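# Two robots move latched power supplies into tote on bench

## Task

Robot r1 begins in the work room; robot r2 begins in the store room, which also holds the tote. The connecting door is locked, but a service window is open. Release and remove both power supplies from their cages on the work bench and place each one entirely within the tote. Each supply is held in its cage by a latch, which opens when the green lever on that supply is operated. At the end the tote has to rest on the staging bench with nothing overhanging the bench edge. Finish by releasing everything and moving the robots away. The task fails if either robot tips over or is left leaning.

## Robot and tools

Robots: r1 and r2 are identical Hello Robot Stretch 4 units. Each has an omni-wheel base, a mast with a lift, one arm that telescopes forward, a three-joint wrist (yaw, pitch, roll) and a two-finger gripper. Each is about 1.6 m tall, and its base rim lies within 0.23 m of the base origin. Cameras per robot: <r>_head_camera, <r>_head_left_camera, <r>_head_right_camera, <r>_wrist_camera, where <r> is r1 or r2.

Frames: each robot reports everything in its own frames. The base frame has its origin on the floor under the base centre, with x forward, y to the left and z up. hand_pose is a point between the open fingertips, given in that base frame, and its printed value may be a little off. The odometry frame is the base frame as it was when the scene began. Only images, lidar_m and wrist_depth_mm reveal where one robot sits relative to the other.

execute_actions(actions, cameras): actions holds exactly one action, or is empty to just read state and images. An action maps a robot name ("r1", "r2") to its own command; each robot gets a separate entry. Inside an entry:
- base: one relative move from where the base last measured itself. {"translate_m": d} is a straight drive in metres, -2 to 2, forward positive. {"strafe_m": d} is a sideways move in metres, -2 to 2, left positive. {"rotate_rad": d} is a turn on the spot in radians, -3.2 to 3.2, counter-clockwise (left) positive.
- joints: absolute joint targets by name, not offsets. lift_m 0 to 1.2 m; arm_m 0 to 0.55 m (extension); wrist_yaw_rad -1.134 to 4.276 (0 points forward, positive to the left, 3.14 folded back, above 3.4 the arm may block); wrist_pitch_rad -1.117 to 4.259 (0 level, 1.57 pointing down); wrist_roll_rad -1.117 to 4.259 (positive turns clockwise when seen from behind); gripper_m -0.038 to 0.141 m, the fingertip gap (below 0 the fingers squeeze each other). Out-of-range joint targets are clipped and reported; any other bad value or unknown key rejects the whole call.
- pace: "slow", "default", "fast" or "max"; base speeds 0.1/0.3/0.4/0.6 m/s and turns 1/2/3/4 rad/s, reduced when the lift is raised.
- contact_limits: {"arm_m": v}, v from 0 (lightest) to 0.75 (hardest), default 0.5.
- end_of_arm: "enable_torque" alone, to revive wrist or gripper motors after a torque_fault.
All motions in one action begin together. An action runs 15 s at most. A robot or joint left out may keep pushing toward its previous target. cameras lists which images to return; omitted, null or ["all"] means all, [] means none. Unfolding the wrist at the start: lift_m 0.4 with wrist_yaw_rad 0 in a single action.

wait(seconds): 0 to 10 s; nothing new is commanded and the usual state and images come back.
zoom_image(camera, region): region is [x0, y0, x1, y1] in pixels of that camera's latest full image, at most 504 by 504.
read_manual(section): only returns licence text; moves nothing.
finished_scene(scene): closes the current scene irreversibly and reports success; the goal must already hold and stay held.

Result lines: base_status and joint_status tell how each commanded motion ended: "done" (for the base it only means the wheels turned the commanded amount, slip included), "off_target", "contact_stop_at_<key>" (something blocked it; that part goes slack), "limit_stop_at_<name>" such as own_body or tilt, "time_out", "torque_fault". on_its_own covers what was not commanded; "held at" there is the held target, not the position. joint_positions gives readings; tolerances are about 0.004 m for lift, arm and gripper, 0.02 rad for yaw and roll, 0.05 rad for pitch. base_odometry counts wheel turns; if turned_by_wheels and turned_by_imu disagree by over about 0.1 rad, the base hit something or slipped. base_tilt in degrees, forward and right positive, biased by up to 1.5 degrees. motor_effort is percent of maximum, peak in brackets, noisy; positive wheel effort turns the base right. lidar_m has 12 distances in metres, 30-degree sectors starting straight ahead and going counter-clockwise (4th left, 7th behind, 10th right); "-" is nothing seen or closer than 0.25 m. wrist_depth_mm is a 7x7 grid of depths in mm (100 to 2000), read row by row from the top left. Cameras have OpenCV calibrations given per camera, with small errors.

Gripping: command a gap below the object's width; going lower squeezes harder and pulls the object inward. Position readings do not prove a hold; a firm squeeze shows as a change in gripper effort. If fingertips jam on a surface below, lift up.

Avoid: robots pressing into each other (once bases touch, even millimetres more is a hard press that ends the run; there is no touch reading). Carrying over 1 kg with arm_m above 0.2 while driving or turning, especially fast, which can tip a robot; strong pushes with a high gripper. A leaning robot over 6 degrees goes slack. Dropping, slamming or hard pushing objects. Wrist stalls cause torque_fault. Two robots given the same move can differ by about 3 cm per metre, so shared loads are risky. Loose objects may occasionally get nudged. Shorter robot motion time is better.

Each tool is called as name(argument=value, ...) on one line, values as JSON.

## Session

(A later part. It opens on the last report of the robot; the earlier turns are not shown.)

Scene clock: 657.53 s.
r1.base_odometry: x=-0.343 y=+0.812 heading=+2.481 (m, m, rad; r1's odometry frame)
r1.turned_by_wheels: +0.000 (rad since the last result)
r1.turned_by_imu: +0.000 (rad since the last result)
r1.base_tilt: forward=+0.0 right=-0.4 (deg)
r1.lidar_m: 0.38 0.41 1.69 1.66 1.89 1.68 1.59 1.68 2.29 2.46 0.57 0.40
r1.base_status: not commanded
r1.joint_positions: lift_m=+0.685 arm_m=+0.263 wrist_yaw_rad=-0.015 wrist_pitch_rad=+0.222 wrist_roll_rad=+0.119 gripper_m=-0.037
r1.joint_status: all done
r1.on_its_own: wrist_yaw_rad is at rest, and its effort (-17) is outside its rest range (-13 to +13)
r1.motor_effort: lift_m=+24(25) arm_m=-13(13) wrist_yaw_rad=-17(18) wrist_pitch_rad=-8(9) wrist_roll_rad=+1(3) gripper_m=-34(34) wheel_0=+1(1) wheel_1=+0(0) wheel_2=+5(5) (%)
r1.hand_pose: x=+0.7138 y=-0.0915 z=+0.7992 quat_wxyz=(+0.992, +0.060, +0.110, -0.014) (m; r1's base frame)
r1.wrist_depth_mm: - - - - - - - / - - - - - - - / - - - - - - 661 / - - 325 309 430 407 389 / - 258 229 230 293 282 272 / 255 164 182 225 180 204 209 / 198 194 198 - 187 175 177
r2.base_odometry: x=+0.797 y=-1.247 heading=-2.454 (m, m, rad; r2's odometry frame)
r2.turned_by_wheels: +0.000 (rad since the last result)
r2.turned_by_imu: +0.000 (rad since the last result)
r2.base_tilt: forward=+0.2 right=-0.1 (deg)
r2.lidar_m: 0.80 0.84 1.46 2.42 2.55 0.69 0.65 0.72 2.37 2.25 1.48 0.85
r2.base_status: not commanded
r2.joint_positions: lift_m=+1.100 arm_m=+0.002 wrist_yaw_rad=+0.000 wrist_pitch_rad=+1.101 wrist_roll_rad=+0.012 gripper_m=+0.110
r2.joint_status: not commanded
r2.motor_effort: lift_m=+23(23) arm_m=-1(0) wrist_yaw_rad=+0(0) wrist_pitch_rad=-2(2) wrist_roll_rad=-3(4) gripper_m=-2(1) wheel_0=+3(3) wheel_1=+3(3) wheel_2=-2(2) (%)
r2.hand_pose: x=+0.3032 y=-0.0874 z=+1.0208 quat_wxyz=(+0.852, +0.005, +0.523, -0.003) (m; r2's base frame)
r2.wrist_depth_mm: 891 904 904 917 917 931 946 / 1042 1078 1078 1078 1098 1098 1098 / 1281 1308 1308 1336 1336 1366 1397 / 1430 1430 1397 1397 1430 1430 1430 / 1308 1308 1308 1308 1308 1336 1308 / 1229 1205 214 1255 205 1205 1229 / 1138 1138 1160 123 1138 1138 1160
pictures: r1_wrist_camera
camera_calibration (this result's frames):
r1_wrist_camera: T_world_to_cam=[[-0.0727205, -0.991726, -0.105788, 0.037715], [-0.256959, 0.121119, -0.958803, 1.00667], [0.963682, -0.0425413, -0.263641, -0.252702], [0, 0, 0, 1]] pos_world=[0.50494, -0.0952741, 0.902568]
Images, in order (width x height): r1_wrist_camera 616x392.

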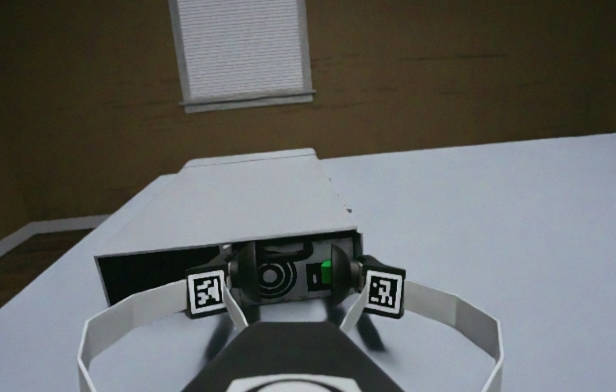

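execute_actions(actions=[{"r1":{"joints":{"gripper_m":-0.031}}}], cameras=[])

execute_actions(actions=[{"r1":{"joints":{"arm_m":0.259,"gripper_m":-0.023}}}], cameras=[])

execute_actions(actions=[{"r1":{"joints":{"arm_m":0.257,"gripper_m":-0.014}}}], cameras=[])

execute_actions(actions=[{"r1":{"joints":{"arm_m":0.255,"gripper_m":-0.005,"lift_m":0.686}}}], cameras=[])

execute_actions(actions=[{"r1":{"joints":{"arm_m":0.253,"gripper_m":0.004}}}], cameras=["r1_wrist_camera"])

zoom_image(camera="r1_wrist_camera", region=[190, 190, 400, 330])

Scene clock: 658.77 s.
r1.base_odometry: x=-0.343 y=+0.812 heading=+2.481 (m, m, rad; r1's odometry frame)
r1.turned_by_wheels: +0.000 (rad since the last result)
r1.turned_by_imu: +0.000 (rad since the last result)
r1.base_tilt: forward=+0.0 right=-0.4 (deg)
r1.lidar_m: 0.36 0.41 1.70 1.65 1.89 1.66 1.57 1.64 2.28 2.45 0.55 0.38
r1.base_status: not commanded
r1.joint_positions: lift_m=+0.685 arm_m=+0.262 wrist_yaw_rad=-0.017 wrist_pitch_rad=+0.223 wrist_roll_rad=+0.119 gripper_m=-0.030
r1.joint_status: all done
r1.motor_effort: lift_m=+24(25) arm_m=-10(13) wrist_yaw_rad=-11(19) wrist_pitch_rad=-8(8) wrist_roll_rad=+1(4) gripper_m=-31(34) wheel_0=+1(1) wheel_1=+1(0) wheel_2=+5(5) (%)
r1.hand_pose: x=+0.7131 y=-0.0922 z=+0.7992 quat_wxyz=(+0.992, +0.060, +0.110, -0.015) (m; r1's base frame)
r1.wrist_depth_mm: - - - - - - - / - - - - - - - / - - - - - - 668 / - - 324 310 430 407 389 / - 260 230 233 294 282 273 / 252 165 196 230 183 205 210 / 206 194 200 - 186 174 176
r2.base_odometry: x=+0.797 y=-1.247 heading=-2.454 (m, m, rad; r2's odometry frame)
r2.turned_by_wheels: +0.000 (rad since the last result)
r2.turned_by_imu: +0.000 (rad since the last result)
r2.base_tilt: forward=+0.1 right=-0.2 (deg)
r2.lidar_m: 0.80 0.80 1.47 2.43 2.56 0.69 0.63 0.69 2.39 2.29 1.48 0.82
r2.base_status: not commanded
r2.joint_positions: lift_m=+1.100 arm_m=+0.002 wrist_yaw_rad=+0.000 wrist_pitch_rad=+1.101 wrist_roll_rad=+0.012 gripper_m=+0.110
r2.joint_status: not commanded
r2.motor_effort: lift_m=+23(23) arm_m=-1(0) wrist_yaw_rad=+0(0) wrist_pitch_rad=-2(3) wrist_roll_rad=-2(1) gripper_m=-1(1) wheel_0=+3(3) wheel_1=+3(3) wheel_2=-2(2) (%)
r2.hand_pose: x=+0.3032 y=-0.0874 z=+1.0208 quat_wxyz=(+0.852, +0.005, +0.523, -0.003) (m; r2's base frame)
r2.wrist_depth_mm: 891 904 904 917 917 931 946 / 1060 1060 1078 1078 1078 1098 1118 / 1281 1308 1336 1336 1336 1366 1366 / 1430 1397 1430 1397 1430 1430 1430 / 1308 1308 1308 1336 1336 1308 1308 / 1229 1229 214 1229 205 1205 1229 / 1138 1138 1138 124 1160 1138 1160
pictures: none
No camera images: the call's "cameras" was empty. Leave "cameras" out to get every camera's image.

Scene clock: 659.40 s.
r1.base_odometry: x=-0.343 y=+0.812 heading=+2.481 (m, m, rad; r1's odometry frame)
r1.turned_by_wheels: +0.000 (rad since the last result)
r1.turned_by_imu: +0.000 (rad since the last result)
r1.base_tilt: forward=+0.0 right=-0.3 (deg)
r1.lidar_m: 0.35 0.40 1.67 1.65 1.86 1.65 1.59 1.65 2.34 2.47 0.55 0.40
r1.base_status: not commanded
r1.joint_positions: lift_m=+0.685 arm_m=+0.261 wrist_yaw_rad=-0.018 wrist_pitch_rad=+0.223 wrist_roll_rad=+0.119 gripper_m=-0.022
r1.joint_status: all done
r1.motor_effort: lift_m=+23(24) arm_m=-10(13) wrist_yaw_rad=-9(16) wrist_pitch_rad=-9(9) wrist_roll_rad=+2(3) gripper_m=-30(31) wheel_0=+1(1) wheel_1=+0(1) wheel_2=+4(5) (%)
r1.hand_pose: x=+0.7114 y=-0.0924 z=+0.7992 quat_wxyz=(+0.992, +0.060, +0.110, -0.015) (m; r1's base frame)
r1.wrist_depth_mm: - - - - - - - / - - - - - - - / - - - - - - 668 / - - 325 309 430 407 389 / - 271 232 234 290 283 273 / 255 165 198 224 184 213 211 / 202 195 200 - 187 175 177
r2.base_odometry: x=+0.797 y=-1.247 heading=-2.454 (m, m, rad; r2's odometry frame)
r2.turned_by_wheels: +0.000 (rad since the last result)
r2.turned_by_imu: +0.000 (rad since the last result)
r2.base_tilt: forward=+0.1 right=-0.2 (deg)
r2.lidar_m: 0.80 0.83 1.48 2.44 2.51 0.69 0.66 0.70 2.36 2.28 1.48 0.84
r2.base_status: not commanded
r2.joint_positions: lift_m=+1.100 arm_m=+0.002 wrist_yaw_rad=+0.000 wrist_pitch_rad=+1.101 wrist_roll_rad=+0.012 gripper_m=+0.110
r2.joint_status: not commanded
r2.motor_effort: lift_m=+23(23) arm_m=-1(1) wrist_yaw_rad=+0(0) wrist_pitch_rad=-2(3) wrist_roll_rad=-1(4) gripper_m=-2(1) wheel_0=+3(3) wheel_1=+3(3) wheel_2=-2(2) (%)
r2.hand_pose: x=+0.3032 y=-0.0874 z=+1.0208 quat_wxyz=(+0.852, +0.005, +0.523, -0.003) (m; r2's base frame)
r2.wrist_depth_mm: 904 904 891 904 917 946 946 / 1060 1060 1060 1078 1098 1118 1118 / 1308 1308 1308 1336 1366 1397 1397 / 1430 1397 1430 1430 1430 1430 1430 / 1308 1308 1336 1308 1308 1336 1308 / 1205 1205 213 1205 205 1229 1255 / 1138 1118 1138 124 1160 1138 1160
pictures: none
No camera images: the call's "cameras" was empty. Leave "cameras" out to get every camera's image.

Scene clock: 660.07 s.
r1.base_odometry: x=-0.343 y=+0.812 heading=+2.481 (m, m, rad; r1's odometry frame)
r1.turned_by_wheels: +0.000 (rad since the last result)
r1.turned_by_imu: +0.000 (rad since the last result)
r1.base_tilt: forward=+0.0 right=-0.4 (deg)
r1.lidar_m: 0.36 0.42 1.70 1.62 1.89 1.68 1.59 1.66 2.30 2.45 0.54 0.36
r1.base_status: not commanded
r1.joint_positions: lift_m=+0.685 arm_m=+0.259 wrist_yaw_rad=-0.018 wrist_pitch_rad=+0.222 wrist_roll_rad=+0.119 gripper_m=-0.013
r1.joint_status: all done
r1.motor_effort: lift_m=+24(24) arm_m=-9(11) wrist_yaw_rad=-7(14) wrist_pitch_rad=-6(9) wrist_roll_rad=+3(1) gripper_m=-26(29) wheel_0=+1(1) wheel_1=+0(1) wheel_2=+4(4) (%)
r1.hand_pose: x=+0.7093 y=-0.0925 z=+0.7994 quat_wxyz=(+0.992, +0.060, +0.110, -0.016) (m; r1's base frame)
r1.wrist_depth_mm: - - - - - - - / - - - - - - - / - - - - - - 676 / - - 327 312 430 402 394 / - 272 234 236 294 285 273 / 256 222 185 228 185 213 212 / 203 195 200 - 188 177 178
r2.base_odometry: x=+0.797 y=-1.247 heading=-2.454 (m, m, rad; r2's odometry frame)
r2.turned_by_wheels: +0.000 (rad since the last result)
r2.turned_by_imu: +0.000 (rad since the last result)
r2.base_tilt: forward=+0.1 right=-0.2 (deg)
r2.lidar_m: 0.78 0.83 1.46 2.45 2.54 0.66 0.64 0.70 2.38 2.28 1.45 0.85
r2.base_status: not commanded
r2.joint_positions: lift_m=+1.100 arm_m=+0.002 wrist_yaw_rad=+0.000 wrist_pitch_rad=+1.101 wrist_roll_rad=+0.012 gripper_m=+0.110
r2.joint_status: not commanded
r2.motor_effort: lift_m=+23(23) arm_m=+0(1) wrist_yaw_rad=+0(0) wrist_pitch_rad=-3(2) wrist_roll_rad=-3(1) gripper_m=+0(2) wheel_0=+3(3) wheel_1=+3(3) wheel_2=-2(2) (%)
r2.hand_pose: x=+0.3032 y=-0.0874 z=+1.0208 quat_wxyz=(+0.852, +0.005, +0.523, -0.003) (m; r2's base frame)
r2.wrist_depth_mm: 891 891 904 917 917 931 946 / 1042 1078 1060 1078 1098 1118 1138 / 1281 1308 1308 1336 1366 1366 1336 / 1397 1430 1430 1430 1430 1430 1464 / 1308 1336 1336 1308 1336 1336 1308 / 1229 1205 214 1229 205 1229 1205 / 1160 1138 1138 124 1160 1138 1160
pictures: none
No camera images: the call's "cameras" was empty. Leave "cameras" out to get every camera's image.

Scene clock: 660.73 s.
r1.base_odometry: x=-0.343 y=+0.812 heading=+2.481 (m, m, rad; r1's odometry frame)
r1.turned_by_wheels: +0.000 (rad since the last result)
r1.turned_by_imu: +0.000 (rad since the last result)
r1.base_tilt: forward=-0.1 right=-0.4 (deg)
r1.lidar_m: 0.36 0.41 1.68 1.65 1.88 1.65 1.59 1.68 2.31 2.45 0.56 0.41
r1.base_status: not commanded
r1.joint_positions: lift_m=+0.686 arm_m=+0.257 wrist_yaw_rad=-0.018 wrist_pitch_rad=+0.222 wrist_roll_rad=+0.119 gripper_m=-0.004
r1.joint_status: all done
r1.motor_effort: lift_m=+23(24) arm_m=-9(10) wrist_yaw_rad=-7(11) wrist_pitch_rad=-8(8) wrist_roll_rad=+2(4) gripper_m=-26(29) wheel_0=+1(1) wheel_1=+1(1) wheel_2=+3(4) (%)
r1.hand_pose: x=+0.7072 y=-0.0926 z=+0.8003 quat_wxyz=(+0.992, +0.060, +0.110, -0.016) (m; r1's base frame)
r1.wrist_depth_mm: - - - - - - - / - - - - - - - / - - - - - - 668 / - - 330 315 436 410 394 / - 271 236 237 297 286 274 / 256 224 186 228 190 216 212 / 204 196 202 - 189 175 178
r2.base_odometry: x=+0.797 y=-1.247 heading=-2.454 (m, m, rad; r2's odometry frame)
r2.turned_by_wheels: +0.000 (rad since the last result)
r2.turned_by_imu: +0.000 (rad since the last result)
r2.base_tilt: forward=+0.2 right=-0.3 (deg)
r2.lidar_m: 0.80 0.84 1.46 2.44 2.55 0.69 0.64 0.70 2.39 2.26 1.44 0.83
r2.base_status: not commanded
r2.joint_positions: lift_m=+1.100 arm_m=+0.002 wrist_yaw_rad=+0.000 wrist_pitch_rad=+1.101 wrist_roll_rad=+0.012 gripper_m=+0.110
r2.joint_status: not commanded
r2.motor_effort: lift_m=+23(23) arm_m=-1(0) wrist_yaw_rad=+0(0) wrist_pitch_rad=-2(2) wrist_roll_rad=-3(0) gripper_m=-1(1) wheel_0=+3(3) wheel_1=+3(3) wheel_2=-2(2) (%)
r2.hand_pose: x=+0.3032 y=-0.0874 z=+1.0208 quat_wxyz=(+0.852, +0.005, +0.523, -0.003) (m; r2's base frame)
r2.wrist_depth_mm: 904 891 917 931 917 931 960 / 1042 1042 1098 1098 1098 1118 1118 / 1308 1308 1308 1308 1366 1336 1397 / 1430 1464 1430 1464 1430 1430 1430 / 1308 1336 1308 1336 1308 1336 1336 / 1255 1205 214 1229 206 1229 1229 / 1118 1138 1160 124 1138 1138 1138
pictures: none
No camera images: the call's "cameras" was empty. Leave "cameras" out to get every camera's image.

Scene clock: 661.40 s.
r1.base_odometry: x=-0.343 y=+0.812 heading=+2.481 (m, m, rad; r1's odometry frame)
r1.turned_by_wheels: +0.000 (rad since the last result)
r1.turned_by_imu: +0.000 (rad since the last result)
r1.base_tilt: forward=+0.0 right=-0.4 (deg)
r1.lidar_m: 0.37 0.39 1.70 1.65 1.88 1.66 1.59 1.67 2.31 2.46 0.56 0.39
r1.base_status: not commanded
r1.joint_positions: lift_m=+0.686 arm_m=+0.254 wrist_yaw_rad=-0.020 wrist_pitch_rad=+0.222 wrist_roll_rad=+0.119 gripper_m=+0.004
r1.joint_status: all done
r1.motor_effort: lift_m=+23(24) arm_m=-8(12) wrist_yaw_rad=-1(10) wrist_pitch_rad=-7(7) wrist_roll_rad=+3(2) gripper_m=-23(24) wheel_0=+1(2) wheel_1=+1(1) wheel_2=+2(3) (%)
r1.hand_pose: x=+0.7049 y=-0.0929 z=+0.8004 quat_wxyz=(+0.992, +0.060, +0.110, -0.016) (m; r1's base frame)
r1.wrist_depth_mm: - - - - - - - / - - - - - - - / - - - - - - 676 / - - 332 317 436 410 392 / - 274 236 241 298 287 276 / 258 236 186 228 186 217 213 / 204 196 202 - 189 174 178
r2.base_odometry: x=+0.797 y=-1.247 heading=-2.454 (m, m, rad; r2's odometry frame)
r2.turned_by_wheels: +0.000 (rad since the last result)
r2.turned_by_imu: +0.000 (rad since the last result)
r2.base_tilt: forward=+0.1 right=-0.2 (deg)
r2.lidar_m: 0.80 0.84 1.47 2.43 2.51 0.70 0.66 0.72 2.36 2.27 1.51 0.84
r2.base_status: not commanded
r2.joint_positions: lift_m=+1.100 arm_m=+0.002 wrist_yaw_rad=+0.000 wrist_pitch_rad=+1.101 wrist_roll_rad=+0.012 gripper_m=+0.110
r2.joint_status: not commanded
r2.motor_effort: lift_m=+23(23) arm_m=+0(0) wrist_yaw_rad=+0(0) wrist_pitch_rad=-2(3) wrist_roll_rad=-4(2) gripper_m=+0(2) wheel_0=+3(3) wheel_1=+3(3) wheel_2=-2(2) (%)
r2.hand_pose: x=+0.3032 y=-0.0874 z=+1.0208 quat_wxyz=(+0.852, +0.005, +0.523, -0.003) (m; r2's base frame)
r2.wrist_depth_mm: 891 904 917 917 931 946 946 / 1042 1060 1078 1078 1098 1118 1138 / 1308 1308 1336 1336 1366 1366 1397 / 1430 1397 1430 1430 1430 1430 1430 / 1281 1308 1308 1336 1308 1308 1336 / 1205 1205 213 1229 206 1205 1229 / 1160 1118 1160 124 1138 1138 1138
pictures: r1_wrist_camera
camera_calibration (this result's frames):
r1_wrist_camera: T_world_to_cam=[[-0.0776219, -0.991353, -0.105802, 0.0393152], [-0.256154, 0.12239, -0.958856, 1.0053], [0.963514, -0.0473267, -0.263439, -0.244329], [0, 0, 0, 1]] pos_world=[0.495978, -0.0956264, 0.903729]
Images, in order (width x height): r1_wrist_camera 616x392.

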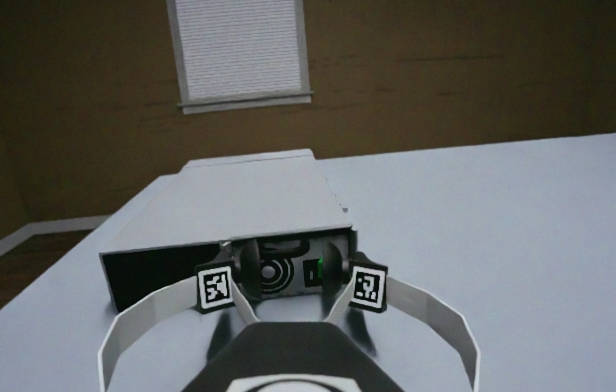

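Region (190, 190, 400, 330) of r1_wrist_camera's 616x392 image, scaled by 2.400.

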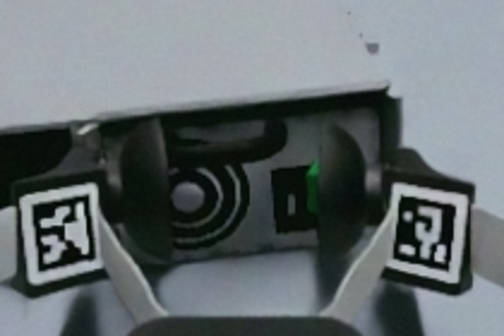

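execute_actions(actions=[{"r1":{"joints":{"arm_m":0.250,"gripper_m":0.013,"lift_m":0.687}}}], cameras=[])

execute_actions(actions=[{"r1":{"joints":{"arm_m":0.2475,"gripper_m":0.022}}}], cameras=[])

execute_actions(actions=[{"r1":{"joints":{"arm_m":0.2455,"gripper_m":0.032,"lift_m":0.688}}}], cameras=[])

execute_actions(actions=[{"r1":{"joints":{"arm_m":0.244,"gripper_m":0.05}}}], cameras=["r1_wrist_camera"])

zoom_image(camera="r1_wrist_camera", region=[190, 190, 400, 330])

Scene clock: 662.37 s.
r1.base_odometry: x=-0.343 y=+0.812 heading=+2.481 (m, m, rad; r1's odometry frame)
r1.turned_by_wheels: +0.000 (rad since the last result)
r1.turned_by_imu: +0.000 (rad since the last result)
r1.base_tilt: forward=-0.1 right=-0.4 (deg)
r1.lidar_m: 0.35 0.39 1.70 1.63 1.85 1.66 1.59 1.67 2.29 2.45 0.56 0.38
r1.base_status: not commanded
r1.joint_positions: lift_m=+0.687 arm_m=+0.251 wrist_yaw_rad=-0.020 wrist_pitch_rad=+0.222 wrist_roll_rad=+0.119 gripper_m=+0.013
r1.joint_status: all done
r1.motor_effort: lift_m=+23(24) arm_m=-7(10) wrist_yaw_rad=-2(9) wrist_pitch_rad=-7(7) wrist_roll_rad=+2(3) gripper_m=-16(24) wheel_0=+1(1) wheel_1=+1(1) wheel_2=+2(3) (%)
r1.hand_pose: x=+0.7018 y=-0.0930 z=+0.8014 quat_wxyz=(+0.992, +0.060, +0.110, -0.017) (m; r1's base frame)
r1.wrist_depth_mm: - - - - - - - / - - - - - - - / - - - - - - 683 / - - 334 320 442 407 397 / - 277 240 244 300 289 276 / 259 241 192 226 190 220 214 / 206 198 204 - 191 177 180
r2.base_odometry: x=+0.797 y=-1.247 heading=-2.454 (m, m, rad; r2's odometry frame)
r2.turned_by_wheels: +0.000 (rad since the last result)
r2.turned_by_imu: +0.000 (rad since the last result)
r2.base_tilt: forward=+0.1 right=-0.2 (deg)
r2.lidar_m: 0.79 0.82 1.49 2.44 2.54 0.69 0.66 0.69 2.39 2.27 1.48 0.83
r2.base_status: not commanded
r2.joint_positions: lift_m=+1.100 arm_m=+0.002 wrist_yaw_rad=+0.000 wrist_pitch_rad=+1.101 wrist_roll_rad=+0.012 gripper_m=+0.110
r2.joint_status: not commanded
r2.motor_effort: lift_m=+23(23) arm_m=+0(0) wrist_yaw_rad=+0(0) wrist_pitch_rad=-2(2) wrist_roll_rad=-1(1) gripper_m=+0(0) wheel_0=+3(3) wheel_1=+3(3) wheel_2=-2(2) (%)
r2.hand_pose: x=+0.3032 y=-0.0874 z=+1.0208 quat_wxyz=(+0.852, +0.005, +0.523, -0.003) (m; r2's base frame)
r2.wrist_depth_mm: 891 904 904 931 917 946 946 / 1042 1060 1060 1078 1098 1118 1138 / 1281 1308 1281 1308 1366 1336 1366 / 1430 1430 1430 1430 1430 1430 1430 / 1308 1308 1308 1308 1336 1336 1308 / 1229 1229 214 1229 204 1229 1255 / 1160 1118 1138 124 1138 1138 1160
pictures: none
No camera images: the call's "cameras" was empty. Leave "cameras" out to get every camera's image.

Scene clock: 663.07 s.
r1.base_odometry: x=-0.343 y=+0.812 heading=+2.481 (m, m, rad; r1's odometry frame)
r1.turned_by_wheels: +0.000 (rad since the last result)
r1.turned_by_imu: +0.000 (rad since the last result)
r1.base_tilt: forward=+0.0 right=-0.3 (deg)
r1.lidar_m: 0.37 0.41 1.67 1.64 1.90 1.68 1.59 1.65 2.30 2.45 0.56 0.37
r1.base_status: not commanded
r1.joint_positions: lift_m=+0.687 arm_m=+0.249 wrist_yaw_rad=-0.019 wrist_pitch_rad=+0.222 wrist_roll_rad=+0.119 gripper_m=+0.022
r1.joint_status: all done
r1.motor_effort: lift_m=+23(23) arm_m=-8(13) wrist_yaw_rad=-3(9) wrist_pitch_rad=-7(7) wrist_roll_rad=-1(2) gripper_m=-11(20) wheel_0=+1(1) wheel_1=+1(1) wheel_2=+2(2) (%)
r1.hand_pose: x=+0.6995 y=-0.0929 z=+0.8015 quat_wxyz=(+0.992, +0.060, +0.110, -0.016) (m; r1's base frame)
r1.wrist_depth_mm: - - - - - - - / - - - - - - - / - - - - - - 683 / - - 338 322 439 415 394 / - 296 243 244 303 289 278 / 260 250 191 224 190 221 213 / 206 194 205 - 190 176 180
r2.base_odometry: x=+0.797 y=-1.247 heading=-2.454 (m, m, rad; r2's odometry frame)
r2.turned_by_wheels: +0.000 (rad since the last result)
r2.turned_by_imu: +0.000 (rad since the last result)
r2.base_tilt: forward=+0.1 right=-0.2 (deg)
r2.lidar_m: 0.80 0.84 1.44 2.44 2.54 0.70 0.66 0.73 2.38 2.27 1.46 0.83
r2.base_status: not commanded
r2.joint_positions: lift_m=+1.100 arm_m=+0.002 wrist_yaw_rad=+0.000 wrist_pitch_rad=+1.101 wrist_roll_rad=+0.012 gripper_m=+0.110
r2.joint_status: not commanded
r2.motor_effort: lift_m=+23(23) arm_m=+0(1) wrist_yaw_rad=+0(0) wrist_pitch_rad=-2(2) wrist_roll_rad=-3(3) gripper_m=+0(0) wheel_0=+3(3) wheel_1=+3(3) wheel_2=-2(1) (%)
r2.hand_pose: x=+0.3032 y=-0.0874 z=+1.0208 quat_wxyz=(+0.852, +0.005, +0.523, -0.003) (m; r2's base frame)
r2.wrist_depth_mm: 904 904 904 904 931 931 960 / 1060 1060 1078 1078 1098 1118 1118 / 1281 1336 1308 1308 1336 1366 1366 / 1464 1397 1430 1430 1430 1430 1430 / 1308 1308 1308 1336 1336 1308 1308 / 1205 1205 214 1229 205 1205 1205 / 1160 1118 1138 123 1138 1118 1138
pictures: none
No camera images: the call's "cameras" was empty. Leave "cameras" out to get every camera's image.

Scene clock: 663.80 s.
r1.base_odometry: x=-0.343 y=+0.812 heading=+2.481 (m, m, rad; r1's odometry frame)
r1.turned_by_wheels: +0.000 (rad since the last result)
r1.turned_by_imu: +0.000 (rad since the last result)
r1.base_tilt: forward=+0.0 right=-0.4 (deg)
r1.lidar_m: 0.36 0.42 1.69 1.63 1.88 1.66 1.59 1.68 2.33 2.45 0.56 0.38
r1.base_status: not commanded
r1.joint_positions: lift_m=+0.688 arm_m=+0.247 wrist_yaw_rad=-0.022 wrist_pitch_rad=+0.222 wrist_roll_rad=+0.119 gripper_m=+0.032
r1.joint_status: all done
r1.motor_effort: lift_m=+23(23) arm_m=-9(12) wrist_yaw_rad=+5(5) wrist_pitch_rad=-7(6) wrist_roll_rad=+0(2) gripper_m=-7(11) wheel_0=+2(2) wheel_1=+1(1) wheel_2=+1(2) (%)
r1.hand_pose: x=+0.6973 y=-0.0936 z=+0.8025 quat_wxyz=(+0.992, +0.061, +0.110, -0.018) (m; r1's base frame)
r1.wrist_depth_mm: - - - - - - - / - - - - - - - / - - - - - - 691 / - - 338 349 442 415 399 / - 285 245 248 303 290 278 / 262 251 194 228 195 222 214 / 207 199 206 - 191 178 181
r2.base_odometry: x=+0.797 y=-1.247 heading=-2.454 (m, m, rad; r2's odometry frame)
r2.turned_by_wheels: +0.000 (rad since the last result)
r2.turned_by_imu: +0.000 (rad since the last result)
r2.base_tilt: forward=+0.1 right=-0.2 (deg)
r2.lidar_m: 0.79 0.85 1.47 2.42 2.53 0.70 0.66 0.69 2.39 2.26 1.48 0.82
r2.base_status: not commanded
r2.joint_positions: lift_m=+1.100 arm_m=+0.002 wrist_yaw_rad=+0.000 wrist_pitch_rad=+1.101 wrist_roll_rad=+0.012 gripper_m=+0.110
r2.joint_status: not commanded
r2.motor_effort: lift_m=+23(23) arm_m=+0(0) wrist_yaw_rad=+0(0) wrist_pitch_rad=-2(3) wrist_roll_rad=-1(2) gripper_m=-1(1) wheel_0=+3(3) wheel_1=+3(3) wheel_2=-2(2) (%)
r2.hand_pose: x=+0.3032 y=-0.0874 z=+1.0208 quat_wxyz=(+0.852, +0.005, +0.523, -0.003) (m; r2's base frame)
r2.wrist_depth_mm: 891 891 904 917 917 931 946 / 1060 1078 1060 1078 1098 1118 1118 / 1308 1281 1281 1308 1366 1366 1366 / 1430 1430 1397 1430 1464 1464 1430 / 1308 1308 1336 1308 1336 1308 1308 / 1229 1205 213 1205 206 1229 1229 / 1160 1118 1138 123 1138 1138 1160
pictures: none
No camera images: the call's "cameras" was empty. Leave "cameras" out to get every camera's image.

Scene clock: 664.70 s.
r1.base_odometry: x=-0.343 y=+0.812 heading=+2.481 (m, m, rad; r1's odometry frame)
r1.turned_by_wheels: +0.000 (rad since the last result)
r1.turned_by_imu: +0.000 (rad since the last result)
r1.base_tilt: forward=-0.1 right=-0.3 (deg)
r1.lidar_m: 0.38 0.42 1.67 1.63 1.90 1.67 1.58 1.66 2.31 2.45 0.56 0.39
r1.base_status: not commanded
r1.joint_positions: lift_m=+0.688 arm_m=+0.246 wrist_yaw_rad=-0.020 wrist_pitch_rad=+0.222 wrist_roll_rad=+0.120 gripper_m=+0.050
r1.joint_status: all done
r1.motor_effort: lift_m=+23(23) arm_m=-9(10) wrist_yaw_rad=-2(8) wrist_pitch_rad=-6(8) wrist_roll_rad=+0(2) gripper_m=-1(8) wheel_0=+1(1) wheel_1=+1(1) wheel_2=+1(1) (%)
r1.hand_pose: x=+0.6960 y=-0.0931 z=+0.8025 quat_wxyz=(+0.992, +0.061, +0.110, -0.017) (m; r1's base frame)
r1.wrist_depth_mm: - - - - - - - / - - - - - - - / - - - - - - 691 / - - 338 347 442 415 399 / - 296 247 251 303 291 278 / 260 250 222 229 201 222 215 / 207 198 205 - 191 179 180
r2.base_odometry: x=+0.797 y=-1.247 heading=-2.454 (m, m, rad; r2's odometry frame)
r2.turned_by_wheels: +0.000 (rad since the last result)
r2.turned_by_imu: +0.000 (rad since the last result)
r2.base_tilt: forward=+0.1 right=-0.2 (deg)
r2.lidar_m: 0.79 0.83 1.46 2.44 2.54 0.72 0.65 0.67 2.38 2.26 1.45 0.84
r2.base_status: not commanded
r2.joint_positions: lift_m=+1.100 arm_m=+0.002 wrist_yaw_rad=+0.000 wrist_pitch_rad=+1.101 wrist_roll_rad=+0.012 gripper_m=+0.110
r2.joint_status: not commanded
r2.motor_effort: lift_m=+22(22) arm_m=+0(0) wrist_yaw_rad=+0(0) wrist_pitch_rad=-3(3) wrist_roll_rad=-3(2) gripper_m=-1(3) wheel_0=+3(3) wheel_1=+3(3) wheel_2=-2(2) (%)
r2.hand_pose: x=+0.3032 y=-0.0874 z=+1.0208 quat_wxyz=(+0.852, +0.005, +0.523, -0.003) (m; r2's base frame)
r2.wrist_depth_mm: 891 891 904 917 931 931 946 / 1042 1060 1078 1078 1098 1098 1138 / 1281 1281 1281 1308 1336 1366 1366 / 1430 1430 1430 1430 1464 1430 1464 / 1308 1308 1308 1308 1308 1336 1336 / 1229 1205 213 1229 206 1229 1229 / 1138 1118 1138 123 1138 1160 1160
pictures: r1_wrist_camera
camera_calibration (this result's frames):
r1_wrist_camera: T_world_to_cam=[[-0.0784394, -0.991202, -0.106613, 0.0398908], [-0.255669, 0.123367, -0.958861, 1.00481], [0.963577, -0.0479549, -0.263096, -0.235629], [0, 0, 0, 1]] pos_world=[0.487073, -0.0957193, 0.905729]
Images, in order (width x height): r1_wrist_camera 616x392.

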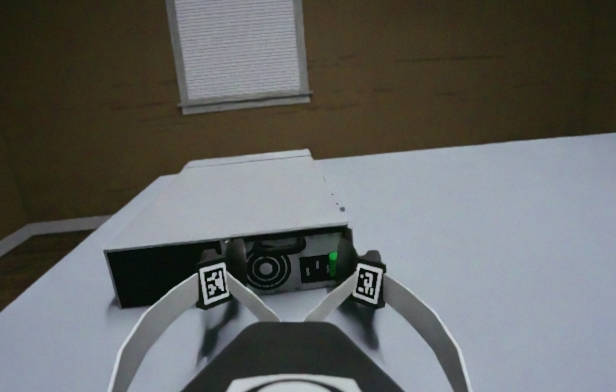

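Region (190, 190, 400, 330) of r1_wrist_camera's 616x392 image, scaled by 2.400.

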